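# Place blue foam block, or else cardboard box, on counter

## Task

Look for a blue foam block lying on this room's floor. If one is there, set it on the counter; if there is none, set the cardboard box on the counter. Nothing besides that one object may end up on the counter. The robot must not topple or be left leaning, or the task fails. The object must rest on the counter by itself at the end, not because the robot is still holding or pressing it.

## Robot and tools

ROBOT. A Hello Robot Stretch 3 with a single arm. It has a two-wheeled base (0.33 m long, 0.34 m wide) that can only drive straight or spin in place, a lift that slides the arm up a mast, and a telescoping arm that reaches out to the robot's right side. To move the gripper forward or back you drive the base. Spins pivot about a point midway between the wheels, 0.05 m behind the front edge; with the arm in and the wrist folded the robot sweeps a 0.28 m radius circle, and an unfolded level gripper reaches beyond it. Cameras: head_camera and nav_camera on the head (aimed by head_pan_rad and head_tilt_rad) and wrist_camera on the gripper.

FRAMES. Base frame: origin on the floor between the drive wheels, x ahead, y to the left, z up. hand_pose is reported in this frame at the point where closed fingertips meet. The odometry frame is the base frame as it was when the scene began; heading is positive to the left, between -3.142 and 3.142.

execute_actions takes "actions", a list run in order (empty list = just report). Each action may have "robot" (a command, a list of up to 8 commands run one after another, or {"stop": true} which brakes everything and clears the queue), "steps" (1 to 450 control steps at 30 per second; default 1; steps alone means wait) and "until" (an early-exit condition, only together with steps). Motions keep running across actions and while you think. A new command takes over at once and discards what remains of an older queue; joints it does not name keep their goals.

A command may contain:
- "base": exactly one of {"translate_m": d}, an offset in metres from where the base is when this command begins, forward positive, |d| at most 1; or {"rotate_rad": d}, an offset turn in radians, counter-clockwise (left) positive, |d| at most 3.2. No sideways motion.
- "joints": a name-to-value object of absolute targets, any subset: lift_m 0 to 1.1 (arm height on the mast), arm_m 0 to 0.52 (extension), wrist_yaw_rad -1.345 to 4.42 (0 = along the arm, positive swings toward the front, 3.0 = folded over the base), wrist_pitch_rad -1.57 to 0.451 (0 level, negative tips fingers down), wrist_roll_rad -2.911 to 2.911 (0 = fingers side by side), gripper_m -0.089 to 0.179 (larger is wider; actual tip gap is 0.007 m smaller near closed, 0.025 m smaller wide open, zero under 0.007), head_pan_rad -3.953 to 1.73 (0 ahead, positive left, -1.57 looks along the arm), head_tilt_rad -1.53 to 0.419 (negative looks down).
- "contact_limits": {"arm_m": effort %} 1 to 100, the motor effort at which that arm move halts; lower is gentler; it lasts until the next arm_m command.
- Inside a queue, {"pause_s": s} waits up to 15 s.
A bad value or invalid action rejects the entire call and nothing runs.

"until": {"robot": {"status": "ended"}} fires once nothing reports moving and no queue runs (or immediately if the first command had a refusal); use steps 450 with it. Other fields take [op, value] with ops =, !=, <, <=, >, >=, or a status word, e.g. {"lift_m": [">", 0.3], "base_status": ["!=", "moving"]}. {"any": {"status": "ended"}} fires when any one motion or the queue finishes. Don't wait on exact equality of a reading.

SPEED. Base runs fast (0.30 m/s, 1.9 rad/s) only when stowed: lift_m under 0.30, arm_m under 0.03, wrist_yaw_rad over 2.54; otherwise 0.10 m/s and 0.63 rad/s.

GRIPPING. Close to a gripper_m value less than the object's width; smaller squeezes harder, but too hard triggers a stall guard that weakens the grip. Release by opening at least 0.02 beyond where the tips made contact. Neither reading nor "done" proves you hold something; check cameras and effort.

zoom_image: {"camera": head_camera | nav_camera | wrist_camera, "region": [x0, y0, x1, y1]} in pixels of that camera's latest image, origin top-left, at most 504 by 504.

finished_scene: {"scene": n}, the number of the current scene. Irreversible. Only call it once every motion has ended and the object sits freely on the counter.

RESULTS. Each reply has one image per camera from the end of the call, plus lines: base_status with (moved so far of goal); joint_goals; joint_status per joint (moving, done, off_target, contact_stop, time_out, stopped, not_commanded, torque_fault); measured_speeds; refusals, queue (idle/running/done/dropped/stopped) and queue_left; refused:/dropped:/replaced: notes (indices from 0); on_its_own when the robot altered a goal, a joint is slack or off, a motor strains at rest, or the base leans 3+ degrees; contact_limits; lidar_m (12 distances, 30-degree sectors, first straight ahead then counter-clockwise, plane 0.17 m high, so tabletops are invisible); wrist_depth_mm and head_depth_mm (7x7 median depths; head image arrives sideways); base_odometry (wheel counts, slip included); turned_by_wheels and turned_by_imu; base_tilt in degrees (forward/right positive, fixed offset up to about 4); motor_effort in % with peak in brackets (biased and noisy).

CAUTIONS. Fold or unfold the wrist only with lift_m between 0.32 and 0.95, wrist_pitch_rad -0.4 and roll near 0; once folded the lift may drop to 0.25. If yaw goes below -0.4, keep pitch at -0.5 or lower. A contact_stop leaves arm or lift slack until recommanded. Pushing into something rigid with the gripper higher than about 0.45 m can tip the robot, as can a second push after a stop, raising the contact limit, driving while gripping or pushing a fixed object, or snagging furniture (especially reversing). If tilt appears, back off the contact, reverse the last move in small steps, and lower lift_m to about 0.2 if still leaning. Wrist servos overheat under long strain and go limp for 10 s (torque_fault). Avoid drops, slams and hard hits; loose objects may occasionally get nudged, so recheck before finishing.

Each tool is called after "Request:" as name(argument=value, ...), one argument or row to a line, values as JSON.

## Session

Request:
execute_actions(
  actions=[],
)

Scene clock: 0.00 s.
robot.base_odometry: x=+0.000 y=+0.000 heading=+0.000 (m, m, rad; robot's odometry frame)
robot.turned_by_wheels: +0.000 (rad since the last result)
robot.turned_by_imu: +0.000 (rad since the last result)
robot.base_tilt: forward=-1.9 right=-1.4 (deg)
robot.lidar_m: 1.52 1.54 1.52 1.67 1.49 1.47 1.16 2.25 2.22 2.46 1.40 1.39
robot.head_depth_mm: 2058 3132 3301 3343 1955 1396 1401 / 2068 2825 2924 2983 1914 1501 1501 / 2070 2526 2547 2581 1892 1632 1621 / 2094 2220 2253 2263 1855 1784 1782 / 1942 1992 2011 2045 1967 1970 1966 / 1784 1794 1822 1833 1828 1859 1890 / 1634 1645 1652 1678 1675 1695 1704
robot.base_status: not_commanded
robot.joint_positions: lift_m=+0.403 arm_m=-0.001 wrist_yaw_rad=+2.934 wrist_pitch_rad=-0.635 wrist_roll_rad=-0.007 gripper_m=+0.037 head_pan_rad=+0.004 head_tilt_rad=-0.023
robot.joint_goals: lift_m=+0.403 arm_m=-0.001 wrist_yaw_rad=+2.934 wrist_pitch_rad=-0.635 wrist_roll_rad=-0.007 gripper_m=+0.037 head_pan_rad=+0.004 head_tilt_rad=-0.023
robot.joint_status: lift_m=not_commanded arm_m=not_commanded wrist_yaw_rad=not_commanded wrist_pitch_rad=not_commanded wrist_roll_rad=not_commanded gripper_m=not_commanded head_pan_rad=not_commanded head_tilt_rad=not_commanded
robot.measured_speeds: translate_m=+0.000 rotate_rad=+0.000 lift_m=+0.000 arm_m=+0.000 wrist_yaw_rad=+0.000 wrist_pitch_rad=+0.000 wrist_roll_rad=+0.000 head_pan_rad=+0.000 head_tilt_rad=+0.000
robot: refusals=0 queue=idle queue_left=0
robot.motor_effort: left_wheel=+0 right_wheel=+1 lift_m=+35 arm_m=+0 wrist_yaw_rad=+0 wrist_pitch_rad=+4 wrist_roll_rad=+0 gripper_m=+1 head_pan_rad=+0 head_tilt_rad=+2 (%)
robot.hand_pose: x=+0.0183 y=+0.0440 z=+0.3708 quat_wxyz=(+0.289, +0.688, +0.151, +0.648) (m; robot's base frame)
robot.wrist_depth_mm: - - - - - - - / 851 - 889 931 969 - - / 729 - 760 782 806 824 835 / 635 636 664 670 686 700 712 / 559 571 - 594 608 613 618 / 506 - - 532 534 550 552 / - - - 487 480 491 498
pictures: head_camera (sideways: a quarter turn clockwise sets it upright), nav_camera (sideways: a quarter turn counterclockwise sets it upright), wrist_camera
Images, in order (width x height): head_camera 896x504, nav_camera 672x504, wrist_camera 644x364.

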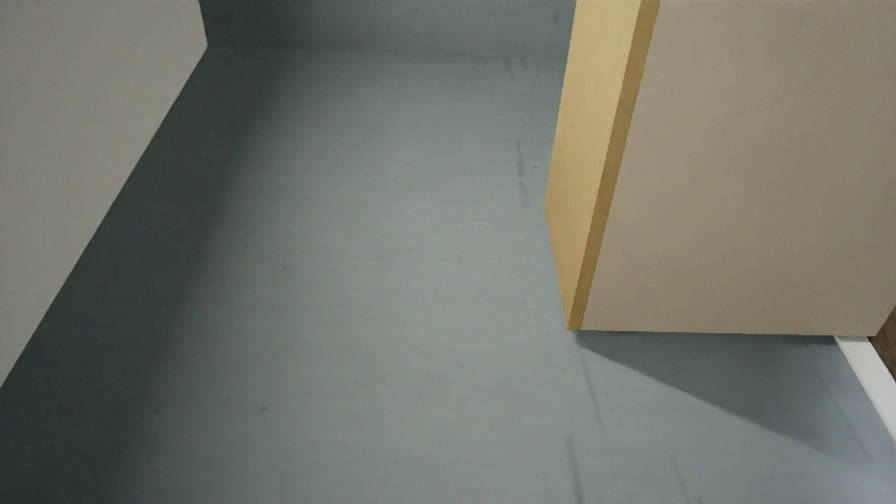

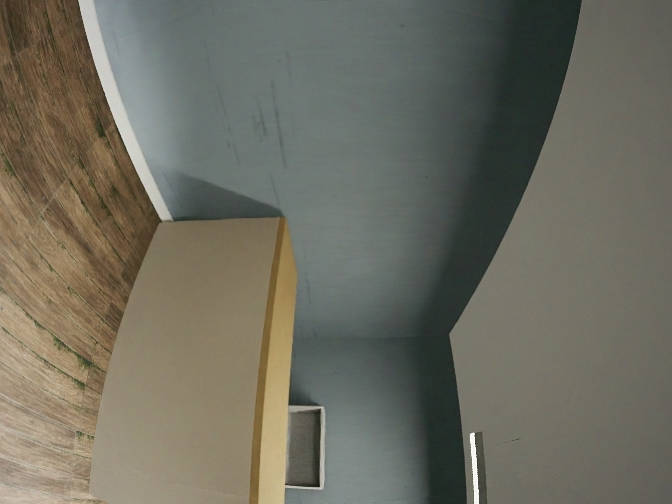

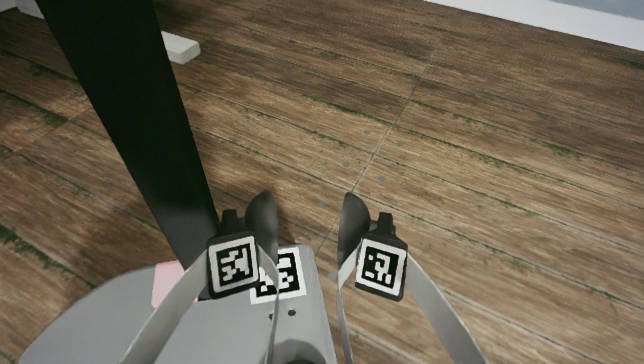

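Request:
execute_actions(
  actions=[
    {"robot":{"joints":{"head_pan_rad":-1.2,"head_tilt_rad":-0.7}},"steps":450,"until":{"robot":{"status":"ended"}}},
  ],
)

Request:
execute_actions(
  actions=[
    {"robot":{"joints":{"head_pan_rad":-2.6}},"steps":450,"until":{"robot":{"status":"ended"}}},
  ],
)

Request:
execute_actions(
  actions=[
    {"robot":{"joints":{"head_pan_rad":-3.9}},"steps":450,"until":{"robot":{"status":"ended"}}},
  ],
)

Scene clock: 1.47 s.
robot.base_odometry: x=+0.000 y=+0.000 heading=+0.000 (m, m, rad; robot's odometry frame)
robot.turned_by_wheels: +0.000 (rad since the last result)
robot.turned_by_imu: +0.000 (rad since the last result)
robot.base_tilt: forward=-1.9 right=-1.4 (deg)
robot.lidar_m: 1.52 1.54 1.52 1.67 1.49 1.48 1.16 2.25 2.22 2.45 1.41 1.39
robot.head_depth_mm: 2775 2967 2532 1971 1627 1371 1198 / 3092 3261 2538 1999 1616 1381 1193 / 3337 3587 2568 1995 1621 1385 1196 / 3202 3407 2561 1988 1614 1379 1198 / 3035 3270 2561 2004 1633 1382 1195 / 2938 3165 2472 1781 1633 1387 1196 / 2779 1304 1436 1623 1628 1382 1199
robot.base_status: not_commanded
robot.joint_positions: lift_m=+0.403 arm_m=-0.001 wrist_yaw_rad=+2.934 wrist_pitch_rad=-0.635 wrist_roll_rad=-0.007 gripper_m=+0.037 head_pan_rad=-1.193 head_tilt_rad=-0.691
robot.joint_goals: lift_m=+0.403 arm_m=-0.001 wrist_yaw_rad=+2.934 wrist_pitch_rad=-0.635 wrist_roll_rad=-0.007 gripper_m=+0.037 head_pan_rad=-1.200 head_tilt_rad=-0.700
robot.joint_status: lift_m=not_commanded arm_m=not_commanded wrist_yaw_rad=not_commanded wrist_pitch_rad=not_commanded wrist_roll_rad=not_commanded gripper_m=not_commanded head_pan_rad=done head_tilt_rad=done
robot.measured_speeds: translate_m=+0.000 rotate_rad=+0.000 lift_m=+0.000 arm_m=+0.000 wrist_yaw_rad=+0.000 wrist_pitch_rad=+0.000 wrist_roll_rad=+0.000 head_pan_rad=+0.000 head_tilt_rad=+0.000
robot: refusals=0 queue=done queue_left=0
robot.motor_effort: left_wheel=-1(1) right_wheel=+1(1) lift_m=+35(35) arm_m=-1(0) wrist_yaw_rad=+0(1) wrist_pitch_rad=+4(4) wrist_roll_rad=+0(0) gripper_m=+1(0) head_pan_rad=-3(36) head_tilt_rad=-5(45) (%)
robot.hand_pose: x=+0.0183 y=+0.0440 z=+0.3708 quat_wxyz=(+0.289, +0.688, +0.151, +0.648) (m; robot's base frame)
robot.wrist_depth_mm: - - - - - - - / 861 - 886 924 946 - - / 733 - 762 782 795 825 838 / 644 635 664 672 680 693 722 / 560 572 - 594 609 612 626 / 508 - - 530 533 540 551 / - - - 489 483 495 497
pictures: head_camera (sideways: a quarter turn clockwise sets it upright), nav_camera (sideways: a quarter turn counterclockwise sets it upright), wrist_camera
Images, in order (width x height): head_camera 896x504, nav_camera 672x504, wrist_camera 644x364.

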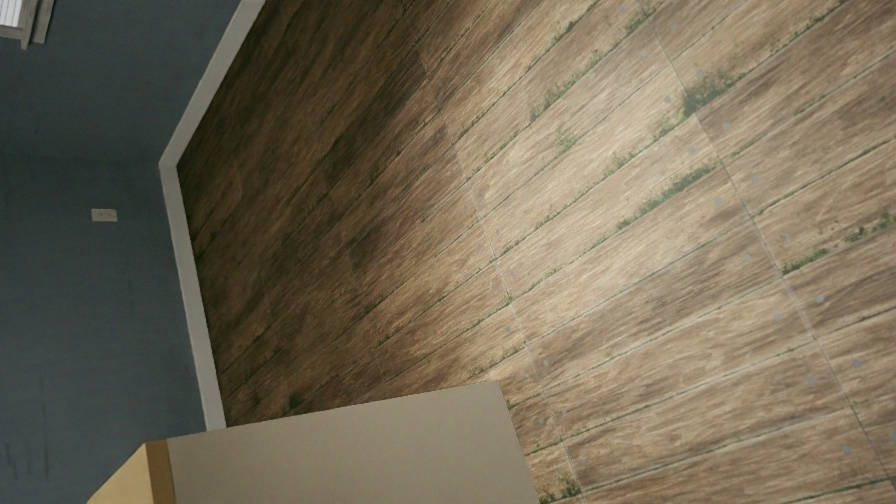

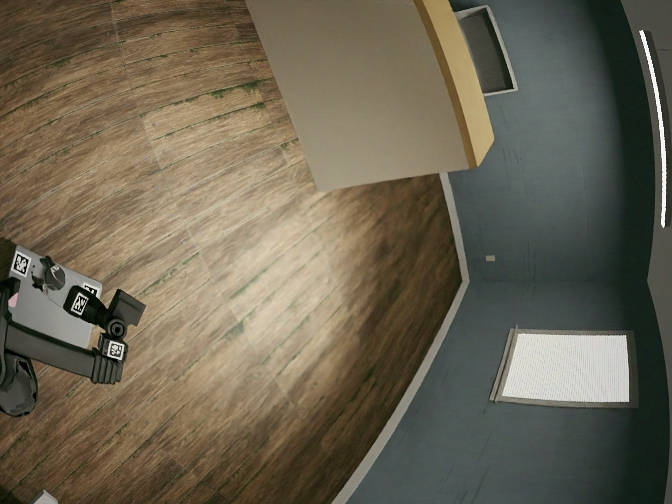

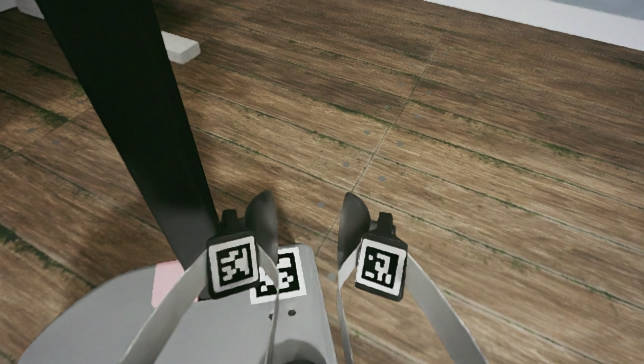

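Scene clock: 2.70 s.
robot.base_odometry: x=+0.000 y=+0.000 heading=+0.000 (m, m, rad; robot's odometry frame)
robot.turned_by_wheels: +0.000 (rad since the last result)
robot.turned_by_imu: +0.000 (rad since the last result)
robot.base_tilt: forward=-2.0 right=-1.4 (deg)
robot.lidar_m: 1.52 1.54 1.53 1.67 1.49 1.47 1.16 2.25 2.22 2.45 1.41 1.39
robot.head_depth_mm: 2172 2376 2439 1993 1634 1371 1188 / 2161 2421 2578 1983 1631 1379 1197 / 2073 2338 2488 1992 1631 1374 1195 / 2015 2271 2486 1984 1637 1377 1198 / 1963 2182 2390 2003 1635 1381 1201 / 1919 2101 2348 1997 1635 1386 1193 / 1857 2066 2289 1987 1628 1384 1206
robot.base_status: not_commanded
robot.joint_positions: lift_m=+0.403 arm_m=-0.001 wrist_yaw_rad=+2.934 wrist_pitch_rad=-0.635 wrist_roll_rad=-0.007 gripper_m=+0.037 head_pan_rad=-2.593 head_tilt_rad=-0.691
robot.joint_goals: lift_m=+0.403 arm_m=-0.001 wrist_yaw_rad=+2.934 wrist_pitch_rad=-0.635 wrist_roll_rad=-0.007 gripper_m=+0.037 head_pan_rad=-2.600 head_tilt_rad=-0.700
robot.joint_status: lift_m=not_commanded arm_m=not_commanded wrist_yaw_rad=not_commanded wrist_pitch_rad=not_commanded wrist_roll_rad=not_commanded gripper_m=not_commanded head_pan_rad=done head_tilt_rad=done
robot.measured_speeds: translate_m=+0.000 rotate_rad=+0.000 lift_m=+0.000 arm_m=+0.000 wrist_yaw_rad=+0.000 wrist_pitch_rad=+0.000 wrist_roll_rad=+0.000 head_pan_rad=+0.000 head_tilt_rad=+0.000
robot: refusals=0 queue=done queue_left=0
robot.motor_effort: left_wheel=+0(1) right_wheel=+1(1) lift_m=+35(35) arm_m=+0(0) wrist_yaw_rad=+0(0) wrist_pitch_rad=+4(4) wrist_roll_rad=+0(0) gripper_m=+0(1) head_pan_rad=-4(41) head_tilt_rad=-5(5) (%)
robot.hand_pose: x=+0.0183 y=+0.0440 z=+0.3708 quat_wxyz=(+0.289, +0.688, +0.151, +0.648) (m; robot's base frame)
robot.wrist_depth_mm: - - - - - - - / 857 - 910 932 949 - - / 734 - 766 774 791 813 840 / 628 632 670 675 683 702 708 / 561 569 - 592 605 610 623 / 502 - - 529 530 542 552 / - - - 489 482 490 493
pictures: head_camera (sideways: a quarter turn clockwise sets it upright), nav_camera (sideways: a quarter turn counterclockwise sets it upright), wrist_camera
Images, in order (width x height): head_camera 896x504, nav_camera 672x504, wrist_camera 644x364.

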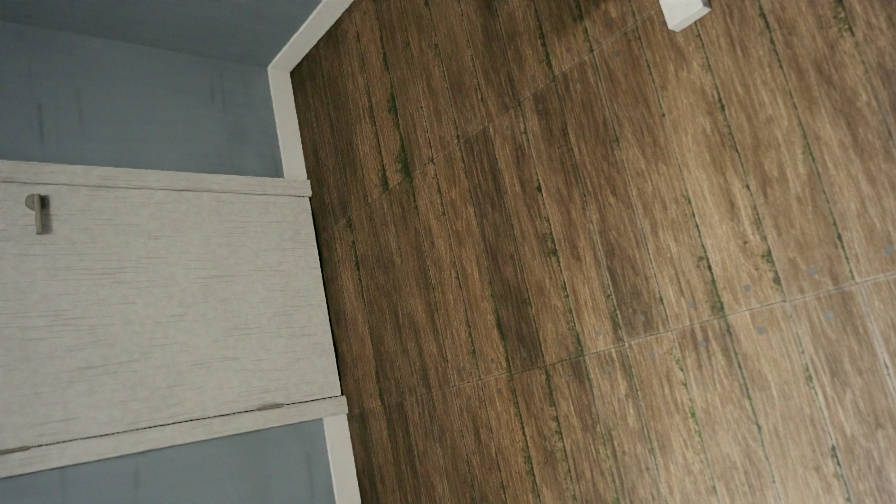

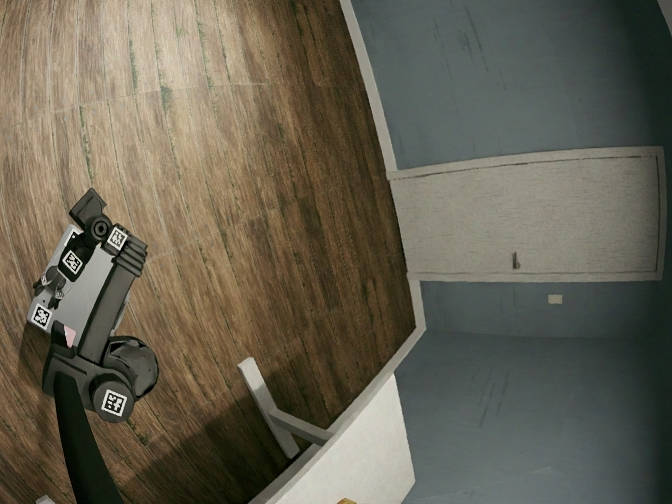

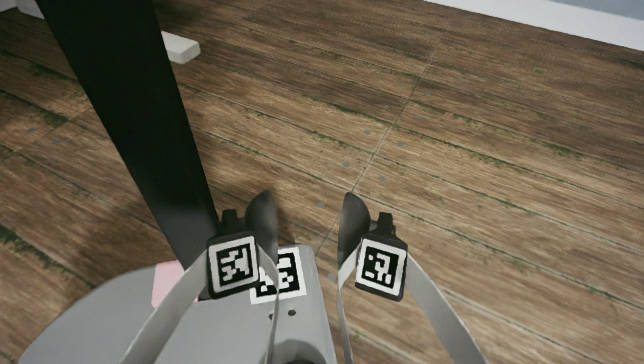

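Scene clock: 3.90 s.
robot.base_odometry: x=+0.000 y=+0.000 heading=+0.000 (m, m, rad; robot's odometry frame)
robot.turned_by_wheels: +0.000 (rad since the last result)
robot.turned_by_imu: +0.000 (rad since the last result)
robot.base_tilt: forward=-2.0 right=-1.4 (deg)
robot.lidar_m: 1.52 1.54 1.53 1.67 1.49 1.47 1.16 2.25 2.22 2.45 1.41 1.39
robot.head_depth_mm: 1269 - - - - - 1151 / 1270 1396 1132 912 - - - / 1272 1395 1139 914 1632 1376 1196 / 1261 1395 1135 915 1630 1386 1200 / 1262 1394 1138 914 1627 1380 1205 / 1257 1381 1142 918 1634 1380 1192 / 1254 1375 1140 916 1632 1387 1200
robot.base_status: not_commanded
robot.joint_positions: lift_m=+0.403 arm_m=-0.001 wrist_yaw_rad=+2.934 wrist_pitch_rad=-0.635 wrist_roll_rad=-0.007 gripper_m=+0.037 head_pan_rad=-3.893 head_tilt_rad=-0.692
robot.joint_goals: lift_m=+0.403 arm_m=-0.001 wrist_yaw_rad=+2.934 wrist_pitch_rad=-0.635 wrist_roll_rad=-0.007 gripper_m=+0.037 head_pan_rad=-3.900 head_tilt_rad=-0.700
robot.joint_status: lift_m=not_commanded arm_m=not_commanded wrist_yaw_rad=not_commanded wrist_pitch_rad=not_commanded wrist_roll_rad=not_commanded gripper_m=not_commanded head_pan_rad=done head_tilt_rad=done
robot.measured_speeds: translate_m=+0.000 rotate_rad=+0.000 lift_m=+0.000 arm_m=+0.000 wrist_yaw_rad=+0.000 wrist_pitch_rad=+0.000 wrist_roll_rad=+0.000 head_pan_rad=+0.000 head_tilt_rad=+0.000
robot: refusals=0 queue=done queue_left=0
robot.motor_effort: left_wheel=+0(1) right_wheel=+1(1) lift_m=+35(35) arm_m=+0(1) wrist_yaw_rad=+0(0) wrist_pitch_rad=+4(4) wrist_roll_rad=+0(0) gripper_m=+0(0) head_pan_rad=-2(36) head_tilt_rad=-5(5) (%)
robot.hand_pose: x=+0.0183 y=+0.0440 z=+0.3708 quat_wxyz=(+0.289, +0.688, +0.151, +0.648) (m; robot's base frame)
robot.wrist_depth_mm: - - - - - - - / 847 - 906 922 942 - - / 738 - 767 780 807 821 841 / 634 639 666 683 685 702 715 / 561 567 - 593 598 612 626 / 508 - - 528 530 544 554 / - - - 486 482 491 497
pictures: head_camera (sideways: a quarter turn clockwise sets it upright), nav_camera (sideways: a quarter turn counterclockwise sets it upright), wrist_camera
Images, in order (width x height): head_camera 896x504, nav_camera 672x504, wrist_camera 644x364.

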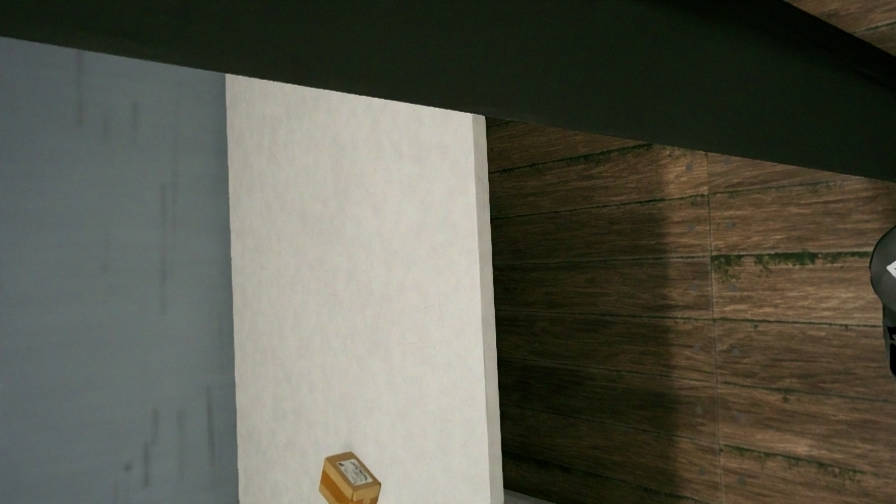

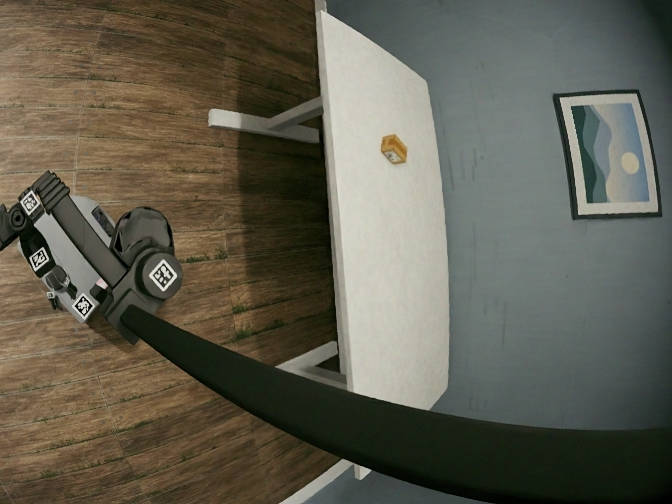

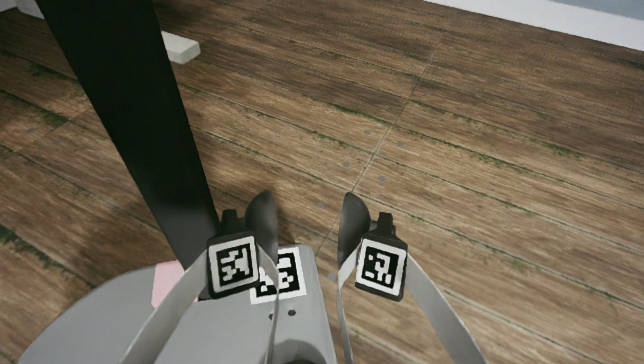

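Request:
execute_actions(
  actions=[
    {"robot":{"joints":{"head_pan_rad":0.9,"head_tilt_rad":-0.9,"wrist_pitch_rad":-0.4,"lift_m":0.28}},"steps":450,"until":{"robot":{"status":"ended"}}},
  ],
)

Scene clock: 6.57 s.
robot.base_odometry: x=+0.000 y=+0.000 heading=+0.000 (m, m, rad; robot's odometry frame)
robot.turned_by_wheels: +0.000 (rad since the last result)
robot.turned_by_imu: +0.000 (rad since the last result)
robot.base_tilt: forward=-2.0 right=-1.4 (deg)
robot.lidar_m: 1.52 1.54 1.53 1.67 1.49 1.47 1.16 2.25 2.22 2.45 1.40 1.39
robot.head_depth_mm: 1375 1577 1801 1609 1406 1249 1119 / 1371 1594 1819 1618 1418 1248 1121 / 1373 1595 1809 1623 1414 1249 1131 / 1379 1599 1821 1632 1420 1254 1126 / 1392 1613 1828 1645 1423 1255 1129 / 1388 1614 1843 1634 1429 1257 1133 / 1399 1625 1829 1641 1435 1266 1136
robot.base_status: not_commanded
robot.joint_positions: lift_m=+0.281 arm_m=-0.001 wrist_yaw_rad=+2.934 wrist_pitch_rad=-0.424 wrist_roll_rad=-0.007 gripper_m=+0.037 head_pan_rad=+0.893 head_tilt_rad=-0.889
robot.joint_goals: lift_m=+0.280 arm_m=-0.001 wrist_yaw_rad=+2.934 wrist_pitch_rad=-0.400 wrist_roll_rad=-0.007 gripper_m=+0.037 head_pan_rad=+0.900 head_tilt_rad=-0.900
robot.joint_status: lift_m=done arm_m=not_commanded wrist_yaw_rad=not_commanded wrist_pitch_rad=done wrist_roll_rad=not_commanded gripper_m=not_commanded head_pan_rad=done head_tilt_rad=done
robot.measured_speeds: translate_m=+0.000 rotate_rad=+0.000 lift_m=+0.000 arm_m=+0.000 wrist_yaw_rad=+0.000 wrist_pitch_rad=+0.000 wrist_roll_rad=+0.000 head_pan_rad=+0.000 head_tilt_rad=+0.000
robot: refusals=0 queue=done queue_left=0
robot.motor_effort: left_wheel=-1(1) right_wheel=+0(1) lift_m=+16(35) arm_m=+0(0) wrist_yaw_rad=+0(0) wrist_pitch_rad=+8(7) wrist_roll_rad=+0(0) gripper_m=+0(1) head_pan_rad=+3(37) head_tilt_rad=-6(25) (%)
robot.hand_pose: x=+0.0248 y=+0.0750 z=+0.2920 quat_wxyz=(+0.220, +0.700, +0.077, +0.675) (m; robot's base frame)
robot.wrist_depth_mm: - - - - - - - / - - - - - - - / 790 - 850 858 892 915 942 / 638 - 672 692 700 719 736 / 528 - - 562 580 588 597 / 463 478 - 482 487 496 505 / - - - 431 422 430 436
pictures: head_camera (sideways: a quarter turn clockwise sets it upright), nav_camera (sideways: a quarter turn counterclockwise sets it upright), wrist_camera
Images, in order (width x height): head_camera 896x504, nav_camera 672x504, wrist_camera 644x364.

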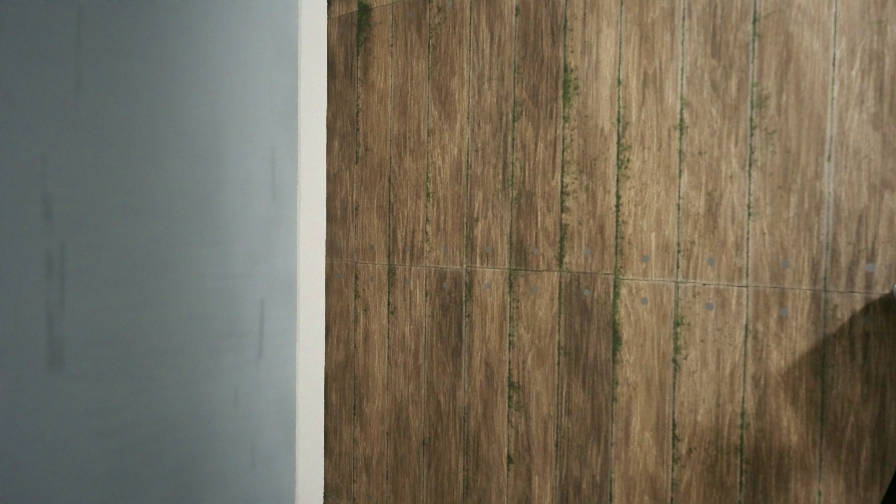

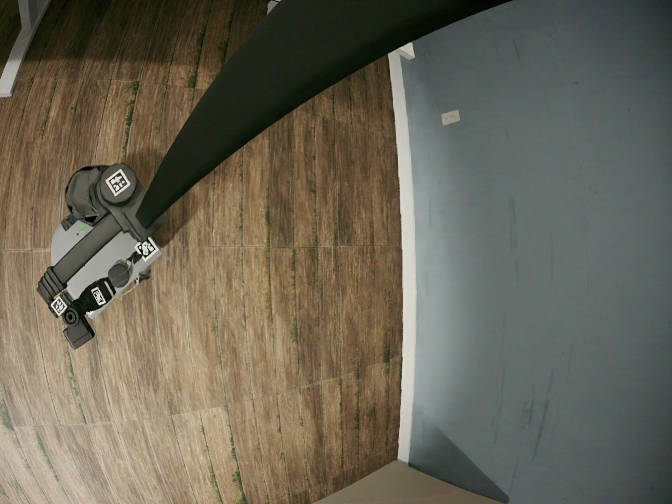

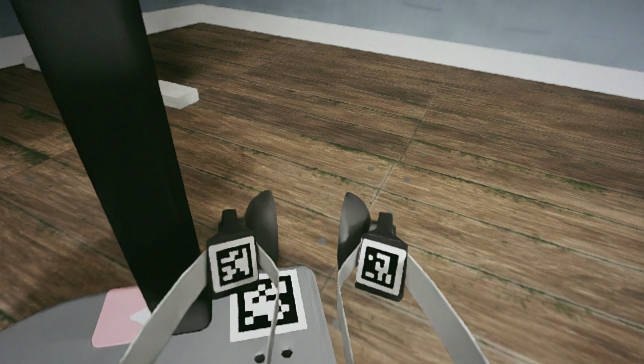

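Request:
execute_actions(
  actions=[
    {"robot":[{"base":{"rotate_rad":-1.15},"joints":{"head_pan_rad":-2.9,"head_tilt_rad":-0.5}},{"base":{"translate_m":1.0}},{"base":{"translate_m":0.5}}],"steps":450,"until":{"robot":{"status":"ended"}}},
  ],
)

Scene clock: 17.73 s.
robot.base_odometry: x=+0.613 y=-1.369 heading=-1.150 (m, m, rad; robot's odometry frame)
robot.turned_by_wheels: -1.150 (rad since the last result)
robot.turned_by_imu: -1.143 (rad since the last result)
robot.base_tilt: forward=-2.0 right=-1.4 (deg)
robot.lidar_m: 2.01 1.91 0.50 0.38 0.37 2.33 2.69 2.33 2.09 1.60 1.56 1.65
robot.head_depth_mm: 2524 2719 2989 2616 1965 1582 1322 / 2521 2719 2942 2621 1969 1587 1318 / 2465 2663 2976 2636 1963 1584 1319 / 2419 2608 2874 2625 1987 1584 1317 / 2375 2558 2814 2537 1971 1581 1321 / 2348 2502 2755 2621 1987 1578 1318 / 2310 2482 2716 2615 1963 1581 1314
robot.base_status: done (translate_m +0.5000 of +0.5000)
robot.joint_positions: lift_m=+0.281 arm_m=-0.001 wrist_yaw_rad=+2.934 wrist_pitch_rad=-0.423 wrist_roll_rad=-0.007 gripper_m=+0.037 head_pan_rad=-2.893 head_tilt_rad=-0.506
robot.joint_goals: lift_m=+0.280 arm_m=-0.001 wrist_yaw_rad=+2.934 wrist_pitch_rad=-0.400 wrist_roll_rad=-0.007 gripper_m=+0.037 head_pan_rad=-2.900 head_tilt_rad=-0.500
robot.joint_status: lift_m=done arm_m=not_commanded wrist_yaw_rad=not_commanded wrist_pitch_rad=done wrist_roll_rad=not_commanded gripper_m=not_commanded head_pan_rad=done head_tilt_rad=done
robot.measured_speeds: translate_m=+0.000 rotate_rad=+0.000 lift_m=+0.000 arm_m=+0.000 wrist_yaw_rad=+0.000 wrist_pitch_rad=+0.000 wrist_roll_rad=+0.000 head_pan_rad=+0.000 head_tilt_rad=+0.000
robot: refusals=0 queue=done queue_left=0
robot.motor_effort: left_wheel=+2(14) right_wheel=-1(5) lift_m=+16(16) arm_m=+0(0) wrist_yaw_rad=+0(0) wrist_pitch_rad=+8(8) wrist_roll_rad=+0(0) gripper_m=+1(1) head_pan_rad=-3(35) head_tilt_rad=+3(32) (%)
robot.hand_pose: x=+0.0248 y=+0.0751 z=+0.2922 quat_wxyz=(+0.219, +0.700, +0.077, +0.675) (m; robot's base frame)
robot.wrist_depth_mm: - 351 396 483 611 - - / - 383 430 523 690 - - / 790 - 467 578 800 915 933 / 634 - 502 624 710 724 733 / 537 - - 567 581 577 600 / 463 473 - 487 485 498 503 / - - - 430 422 430 435
pictures: head_camera (sideways: a quarter turn clockwise sets it upright), nav_camera (sideways: a quarter turn counterclockwise sets it upright), wrist_camera
Images, in order (width x height): head_camera 896x504, nav_camera 672x504, wrist_camera 644x364.

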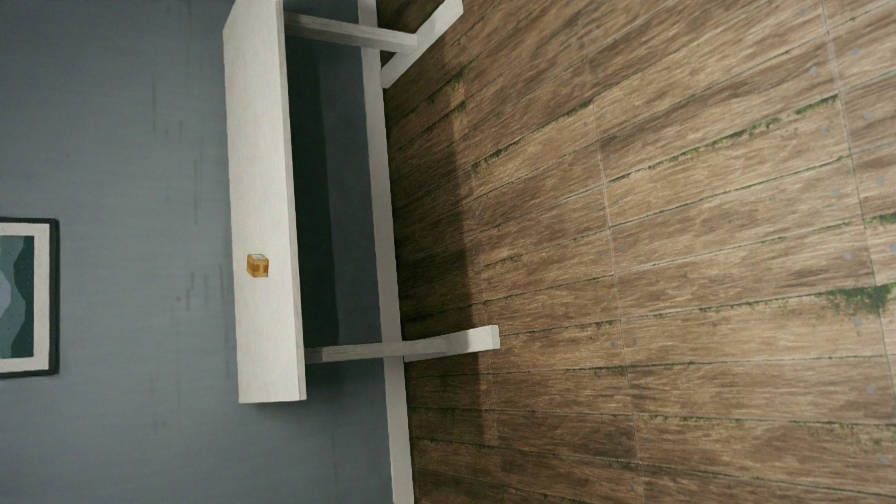

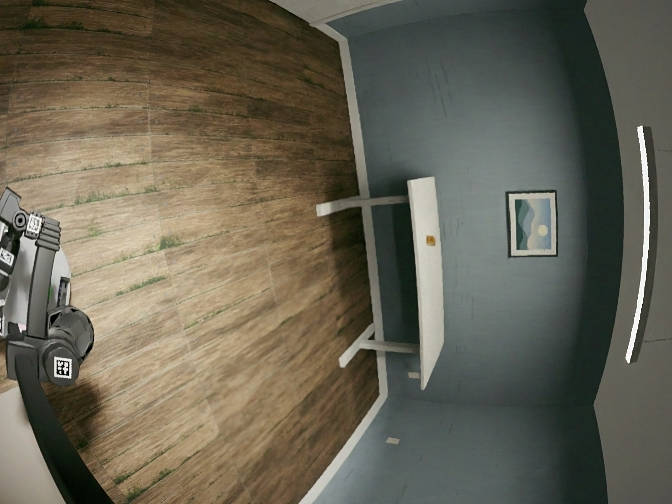

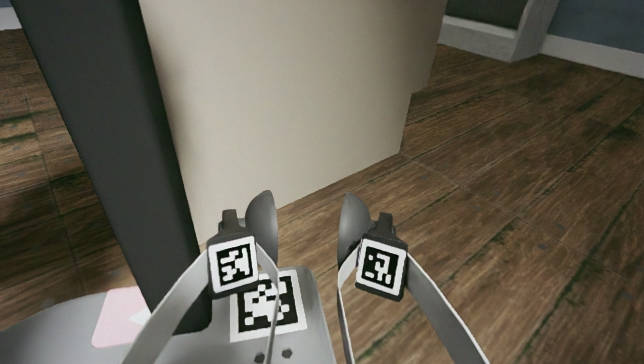

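Under the table is clear. Now behind the counter.

Request:
execute_actions(
  actions=[
    {"robot":[{"base":{"rotate_rad":0.3},"joints":{"head_pan_rad":1.5,"head_tilt_rad":-0.8}},{"base":{"translate_m":0.9}}],"steps":450,"until":{"robot":{"status":"ended"}}},
  ],
)

Scene clock: 25.00 s.
robot.base_odometry: x=+1.207 y=-2.045 heading=-0.850 (m, m, rad; robot's odometry frame)
robot.turned_by_wheels: +0.300 (rad since the last result)
robot.turned_by_imu: +0.300 (rad since the last result)
robot.base_tilt: forward=-2.0 right=-1.3 (deg)
robot.lidar_m: 1.09 1.09 1.05 2.37 0.59 0.64 3.22 2.46 1.55 1.40 1.41 1.20
robot.head_depth_mm: 1496 1616 1872 1687 1512 1298 1150 / 2233 2477 2033 1770 1497 1308 1153 / 2193 2477 2176 1781 1515 1301 1156 / 2146 2473 2185 1780 1512 1314 1156 / 2091 2363 2186 1780 1504 1304 1157 / 2058 2324 2185 1800 1518 1336 - / 2004 2162 1780 1481 1451 - -
robot.base_status: done (translate_m +0.9000 of +0.9000)
robot.joint_positions: lift_m=+0.281 arm_m=-0.001 wrist_yaw_rad=+2.934 wrist_pitch_rad=-0.423 wrist_roll_rad=-0.007 gripper_m=+0.037 head_pan_rad=+1.493 head_tilt_rad=-0.791
robot.joint_goals: lift_m=+0.280 arm_m=-0.001 wrist_yaw_rad=+2.934 wrist_pitch_rad=-0.400 wrist_roll_rad=-0.007 gripper_m=+0.037 head_pan_rad=+1.500 head_tilt_rad=-0.800
robot.joint_status: lift_m=done arm_m=not_commanded wrist_yaw_rad=not_commanded wrist_pitch_rad=done wrist_roll_rad=not_commanded gripper_m=not_commanded head_pan_rad=done head_tilt_rad=done
robot.measured_speeds: translate_m=+0.000 rotate_rad=+0.000 lift_m=+0.000 arm_m=+0.000 wrist_yaw_rad=+0.000 wrist_pitch_rad=+0.000 wrist_roll_rad=+0.000 head_pan_rad=+0.000 head_tilt_rad=+0.000
robot: refusals=0 queue=done queue_left=0
robot.motor_effort: left_wheel=-4(13) right_wheel=+3(8) lift_m=+16(16) arm_m=+0(1) wrist_yaw_rad=+0(1) wrist_pitch_rad=+8(8) wrist_roll_rad=+0(0) gripper_m=-1(1) head_pan_rad=+4(34) head_tilt_rad=-5(30) (%)
robot.hand_pose: x=+0.0248 y=+0.0751 z=+0.2922 quat_wxyz=(+0.219, +0.700, +0.077, +0.675) (m; robot's base frame)
robot.wrist_depth_mm: - - - - - 973 894 / 542 - - - - - 933 / 661 - 845 864 892 916 892 / 622 - 670 693 706 721 737 / 536 - - 560 575 586 604 / 463 476 - 479 481 497 504 / - - - 432 423 431 440
pictures: head_camera (sideways: a quarter turn clockwise sets it upright), nav_camera (sideways: a quarter turn counterclockwise sets it upright), wrist_camera
Images, in order (width x height): head_camera 896x504, nav_camera 672x504, wrist_camera 644x364.

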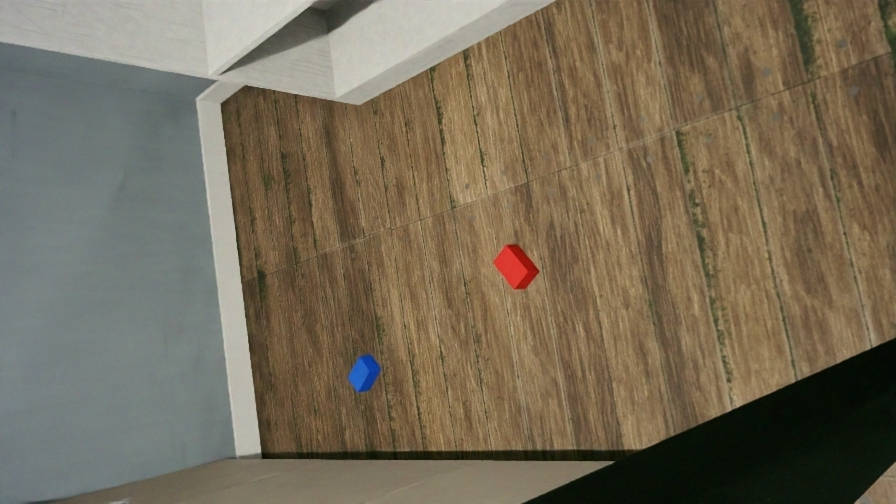

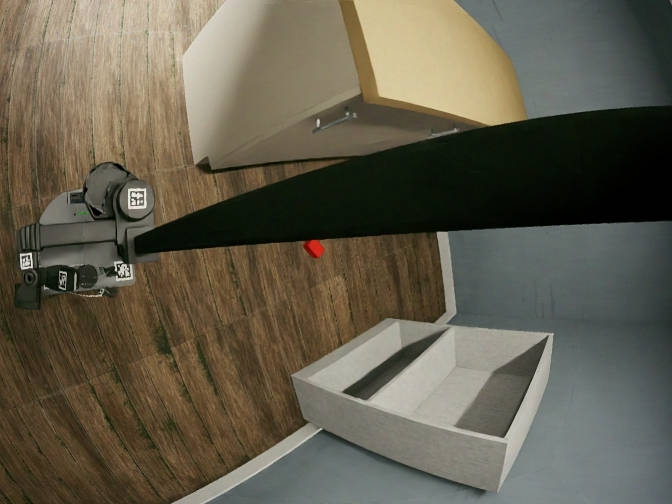

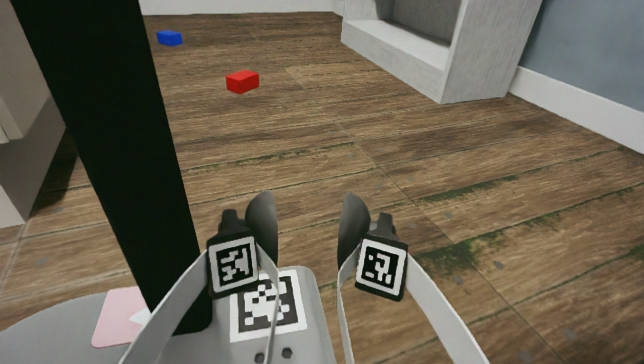

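Request:
execute_actions(
  actions=[
    {"robot":[{"base":{"rotate_rad":0.16},"joints":{"head_pan_rad":-2.8,"head_tilt_rad":-0.9}},{"base":{"translate_m":0.55}},{"base":{"rotate_rad":-1.57}},{"base":{"translate_m":-0.45}}],"steps":450,"until":{"robot":{"status":"ended"}}},
  ],
)

Scene clock: 37.27 s.
robot.base_odometry: x=+1.917 y=-2.048 heading=-2.260 (m, m, rad; robot's odometry frame)
robot.turned_by_wheels: -1.410 (rad since the last result)
robot.turned_by_imu: -1.405 (rad since the last result)
robot.base_tilt: forward=-2.0 right=-1.4 (deg)
robot.lidar_m: 1.85 0.76 0.56 0.53 0.42 0.36 1.10 1.14 0.83 0.80 2.64 1.92
robot.head_depth_mm: 1698 1937 1901 1622 1404 1233 1065 / 1765 2033 1892 1621 1412 1257 - / 1827 2110 1912 1618 1417 1256 1174 / 1843 2107 1919 1628 1422 1258 1160 / 1549 1736 1876 1633 1392 1263 1163 / 1298 1422 1574 1641 1421 1261 1134 / 1114 1214 1310 1476 1429 1265 1130
robot.base_status: done (translate_m -0.4500 of -0.4500)
robot.joint_positions: lift_m=+0.281 arm_m=-0.001 wrist_yaw_rad=+2.934 wrist_pitch_rad=-0.423 wrist_roll_rad=-0.007 gripper_m=+0.037 head_pan_rad=-2.793 head_tilt_rad=-0.890
robot.joint_goals: lift_m=+0.280 arm_m=-0.001 wrist_yaw_rad=+2.934 wrist_pitch_rad=-0.400 wrist_roll_rad=-0.007 gripper_m=+0.037 head_pan_rad=-2.800 head_tilt_rad=-0.900
robot.joint_status: lift_m=done arm_m=not_commanded wrist_yaw_rad=not_commanded wrist_pitch_rad=done wrist_roll_rad=not_commanded gripper_m=not_commanded head_pan_rad=done head_tilt_rad=done
robot.measured_speeds: translate_m=+0.000 rotate_rad=+0.000 lift_m=+0.000 arm_m=+0.000 wrist_yaw_rad=+0.000 wrist_pitch_rad=+0.000 wrist_roll_rad=+0.000 head_pan_rad=+0.000 head_tilt_rad=+0.000
robot: refusals=0 queue=done queue_left=0
robot.motor_effort: left_wheel=+3(14) right_wheel=-2(7) lift_m=+16(16) arm_m=+0(0) wrist_yaw_rad=+0(0) wrist_pitch_rad=+8(8) wrist_roll_rad=+0(0) gripper_m=+0(1) head_pan_rad=-2(38) head_tilt_rad=-6(19) (%)
robot.hand_pose: x=+0.0248 y=+0.0751 z=+0.2922 quat_wxyz=(+0.219, +0.700, +0.077, +0.675) (m; robot's base frame)
robot.wrist_depth_mm: - 487 505 534 567 602 644 / 482 525 551 583 622 670 717 / 480 - 599 650 684 744 795 / 476 - 634 666 706 717 724 / 477 - - 559 586 595 597 / 448 477 - 484 486 497 507 / - - - 432 422 435 435
pictures: head_camera (sideways: a quarter turn clockwise sets it upright), nav_camera (sideways: a quarter turn counterclockwise sets it upright), wrist_camera
Images, in order (width x height): head_camera 896x504, nav_camera 672x504, wrist_camera 644x364.

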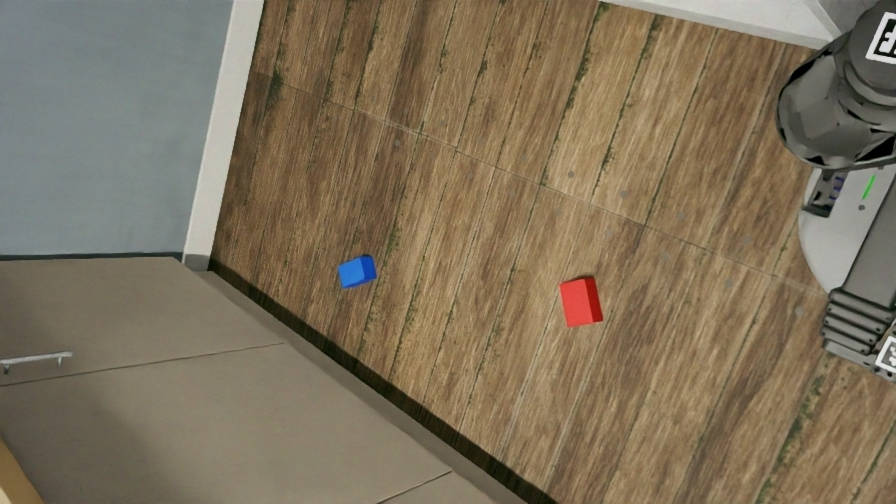

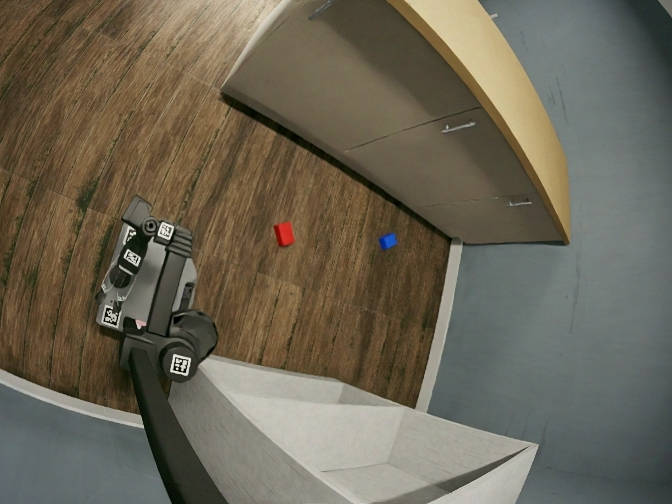

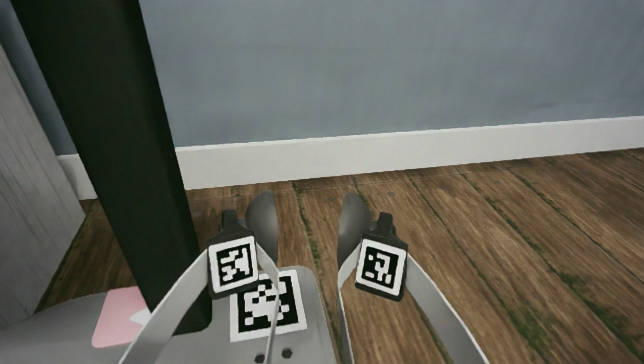

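Request:
execute_actions(
  actions=[
    {"robot":[{"base":{"translate_m":-0.35},"joints":{"head_pan_rad":-2.3,"head_tilt_rad":-1.1}}],"steps":450,"until":{"robot":{"status":"ended"}}},
  ],
)

Scene clock: 40.70 s.
robot.base_odometry: x=+2.140 y=-1.778 heading=-2.260 (m, m, rad; robot's odometry frame)
robot.turned_by_wheels: +0.000 (rad since the last result)
robot.turned_by_imu: -0.001 (rad since the last result)
robot.base_tilt: forward=-2.0 right=-1.4 (deg)
robot.lidar_m: 2.13 0.76 0.55 0.19 0.47 0.66 1.58 1.14 0.83 0.80 0.83 2.28
robot.head_depth_mm: 1426 1739 1565 1419 1291 1215 - / 1276 1671 1552 1418 1294 1211 - / 1135 1409 1578 1429 1297 - - / 1041 1246 1553 1427 1280 - 1084 / 951 1124 1370 1417 1310 1229 1107 / 871 1021 1224 1431 1311 1203 1111 / 813 940 1108 1402 1309 1207 1118
robot.base_status: done (translate_m -0.3500 of -0.3500)
robot.joint_positions: lift_m=+0.281 arm_m=-0.001 wrist_yaw_rad=+2.934 wrist_pitch_rad=-0.423 wrist_roll_rad=-0.007 gripper_m=+0.037 head_pan_rad=-2.307 head_tilt_rad=-1.087
robot.joint_goals: lift_m=+0.280 arm_m=-0.001 wrist_yaw_rad=+2.934 wrist_pitch_rad=-0.400 wrist_roll_rad=-0.007 gripper_m=+0.037 head_pan_rad=-2.300 head_tilt_rad=-1.100
robot.joint_status: lift_m=done arm_m=not_commanded wrist_yaw_rad=not_commanded wrist_pitch_rad=done wrist_roll_rad=not_commanded gripper_m=not_commanded head_pan_rad=done head_tilt_rad=done
robot.measured_speeds: translate_m=+0.000 rotate_rad=+0.000 lift_m=+0.000 arm_m=+0.000 wrist_yaw_rad=+0.000 wrist_pitch_rad=+0.000 wrist_roll_rad=+0.000 head_pan_rad=+0.000 head_tilt_rad=+0.000
robot: refusals=0 queue=done queue_left=0
robot.motor_effort: left_wheel=+2(8) right_wheel=-2(6) lift_m=+16(16) arm_m=-1(1) wrist_yaw_rad=+0(0) wrist_pitch_rad=+8(8) wrist_roll_rad=+0(0) gripper_m=+0(0) head_pan_rad=+3(26) head_tilt_rad=-7(28) (%)
robot.hand_pose: x=+0.0248 y=+0.0751 z=+0.2922 quat_wxyz=(+0.219, +0.700, +0.077, +0.675) (m; robot's base frame)
robot.wrist_depth_mm: - 421 437 518 567 604 651 / 430 460 472 572 619 672 727 / 468 - 523 624 688 735 783 / 489 - 510 630 694 717 742 / 406 - - 413 575 586 603 / 350 365 - 471 483 496 506 / - - - 429 423 431 435
pictures: head_camera (sideways: a quarter turn clockwise sets it upright), nav_camera (sideways: a quarter turn counterclockwise sets it upright), wrist_camera
Images, in order (width x height): head_camera 896x504, nav_camera 672x504, wrist_camera 644x364.

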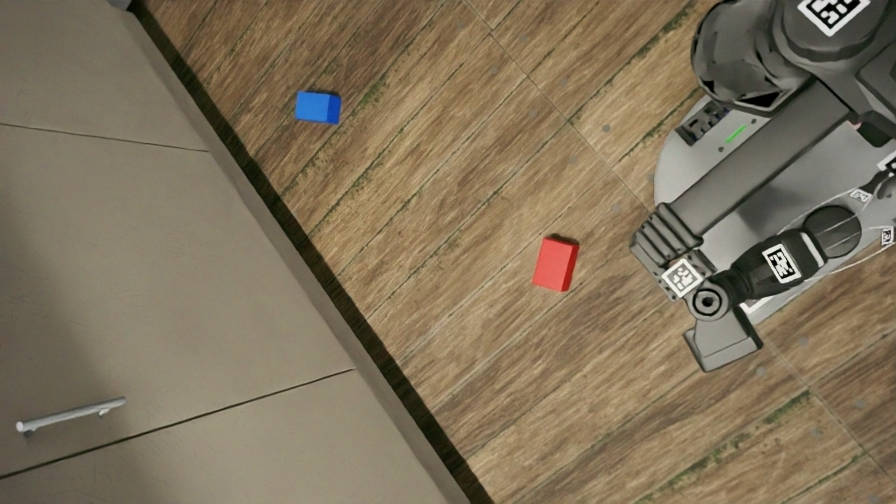

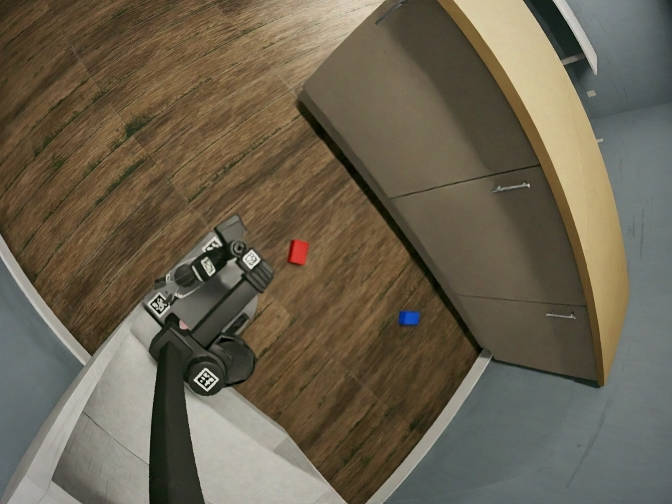

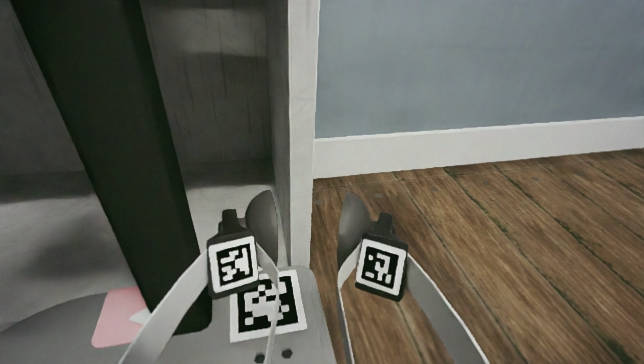

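Request:
execute_actions(
  actions=[
    {"robot":[{"base":{"rotate_rad":0.08}},{"base":{"translate_m":-0.8},"joints":{"head_pan_rad":-1.6,"head_tilt_rad":-1.2}},{"joints":{"lift_m":0.4}},{"joints":{"wrist_yaw_rad":0,"gripper_m":0.15}},{"joints":{"wrist_pitch_rad":-1.3,"arm_m":0.1}}],"steps":450,"until":{"robot":{"status":"ended"}}},
  ],
)

Scene clock: 52.50 s.
robot.base_odometry: x=+2.598 y=-1.122 heading=-2.180 (m, m, rad; robot's odometry frame)
robot.turned_by_wheels: +0.080 (rad since the last result)
robot.turned_by_imu: +0.076 (rad since the last result)
robot.base_tilt: forward=-2.0 right=-1.4 (deg)
robot.lidar_m: 0.87 0.69 0.27 0.27 0.62 0.80 0.78 0.83 0.76 0.74 0.79 1.14
robot.head_depth_mm: 778 959 1249 1349 1257 1181 - / 780 966 1271 1352 1272 - - / 789 977 1283 1373 1254 - - / 795 988 1400 1359 1263 1189 1107 / 801 998 1425 1373 1272 1188 1117 / 805 1008 1432 1366 1274 1194 1113 / 815 1024 1436 1374 1278 1194 1125
robot.base_status: done (translate_m -0.8000 of -0.8000)
robot.joint_positions: lift_m=+0.399 arm_m=+0.100 wrist_yaw_rad=+0.002 wrist_pitch_rad=-1.297 wrist_roll_rad=-0.007 gripper_m=+0.150 head_pan_rad=-1.606 head_tilt_rad=-1.186
robot.joint_goals: lift_m=+0.400 arm_m=+0.100 wrist_yaw_rad=+0.000 wrist_pitch_rad=-1.300 wrist_roll_rad=-0.007 gripper_m=+0.150 head_pan_rad=-1.600 head_tilt_rad=-1.200
robot.joint_status: lift_m=done arm_m=done wrist_yaw_rad=done wrist_pitch_rad=done wrist_roll_rad=not_commanded gripper_m=done head_pan_rad=done head_tilt_rad=done
robot.measured_speeds: translate_m=+0.000 rotate_rad=+0.000 lift_m=+0.000 arm_m=+0.000 wrist_yaw_rad=+0.000 wrist_pitch_rad=+0.000 wrist_roll_rad=+0.000 head_pan_rad=+0.000 head_tilt_rad=+0.000
robot: refusals=0 queue=done queue_left=0
robot.motor_effort: left_wheel=-4(17) right_wheel=+3(5) lift_m=+53(56) arm_m=+5(6) wrist_yaw_rad=-3(6) wrist_pitch_rad=-1(7) wrist_roll_rad=+0(0) gripper_m=+1(96) head_pan_rad=+2(33) head_tilt_rad=-9(20) (%)
robot.hand_pose: x=-0.0215 y=-0.2905 z=+0.2848 quat_wxyz=(+0.566, +0.429, -0.561, -0.426) (m; robot's base frame)
robot.wrist_depth_mm: 442 448 454 460 463 474 484 / 437 444 451 452 462 470 479 / 437 439 445 454 462 464 476 / 426 434 438 444 452 461 467 / 426 431 438 443 449 457 460 / 421 429 431 444 444 - 456 / 417 423 426 - - 443 457
pictures: head_camera (sideways: a quarter turn clockwise sets it upright), nav_camera (sideways: a quarter turn counterclockwise sets it upright), wrist_camera
Images, in order (width x height): head_camera 896x504, nav_camera 672x504, wrist_camera 644x364.

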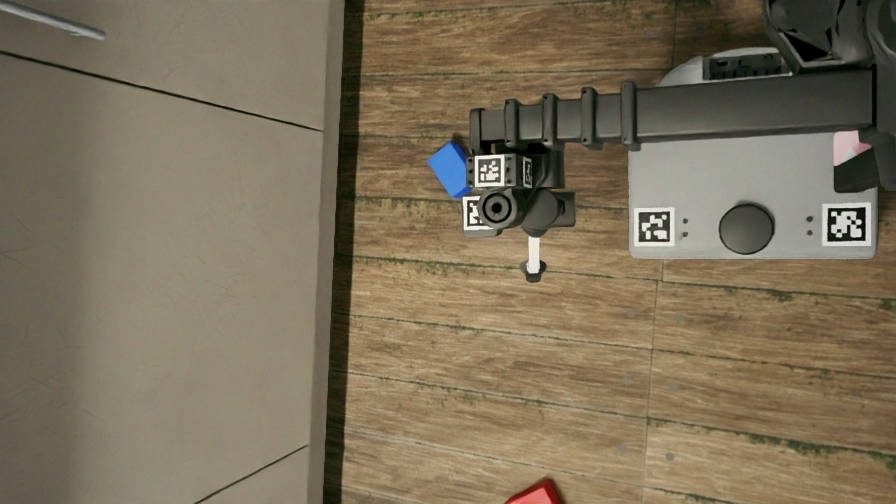

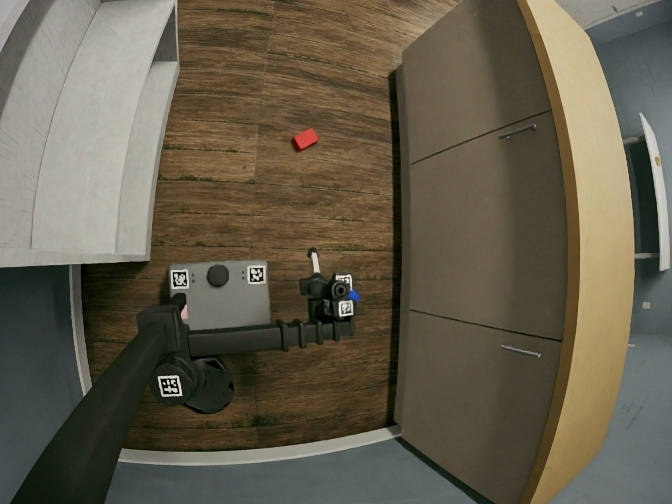

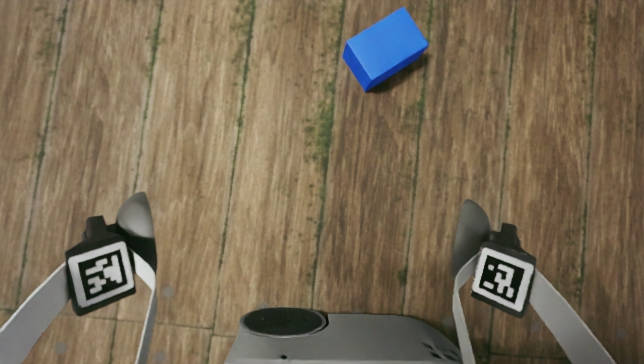

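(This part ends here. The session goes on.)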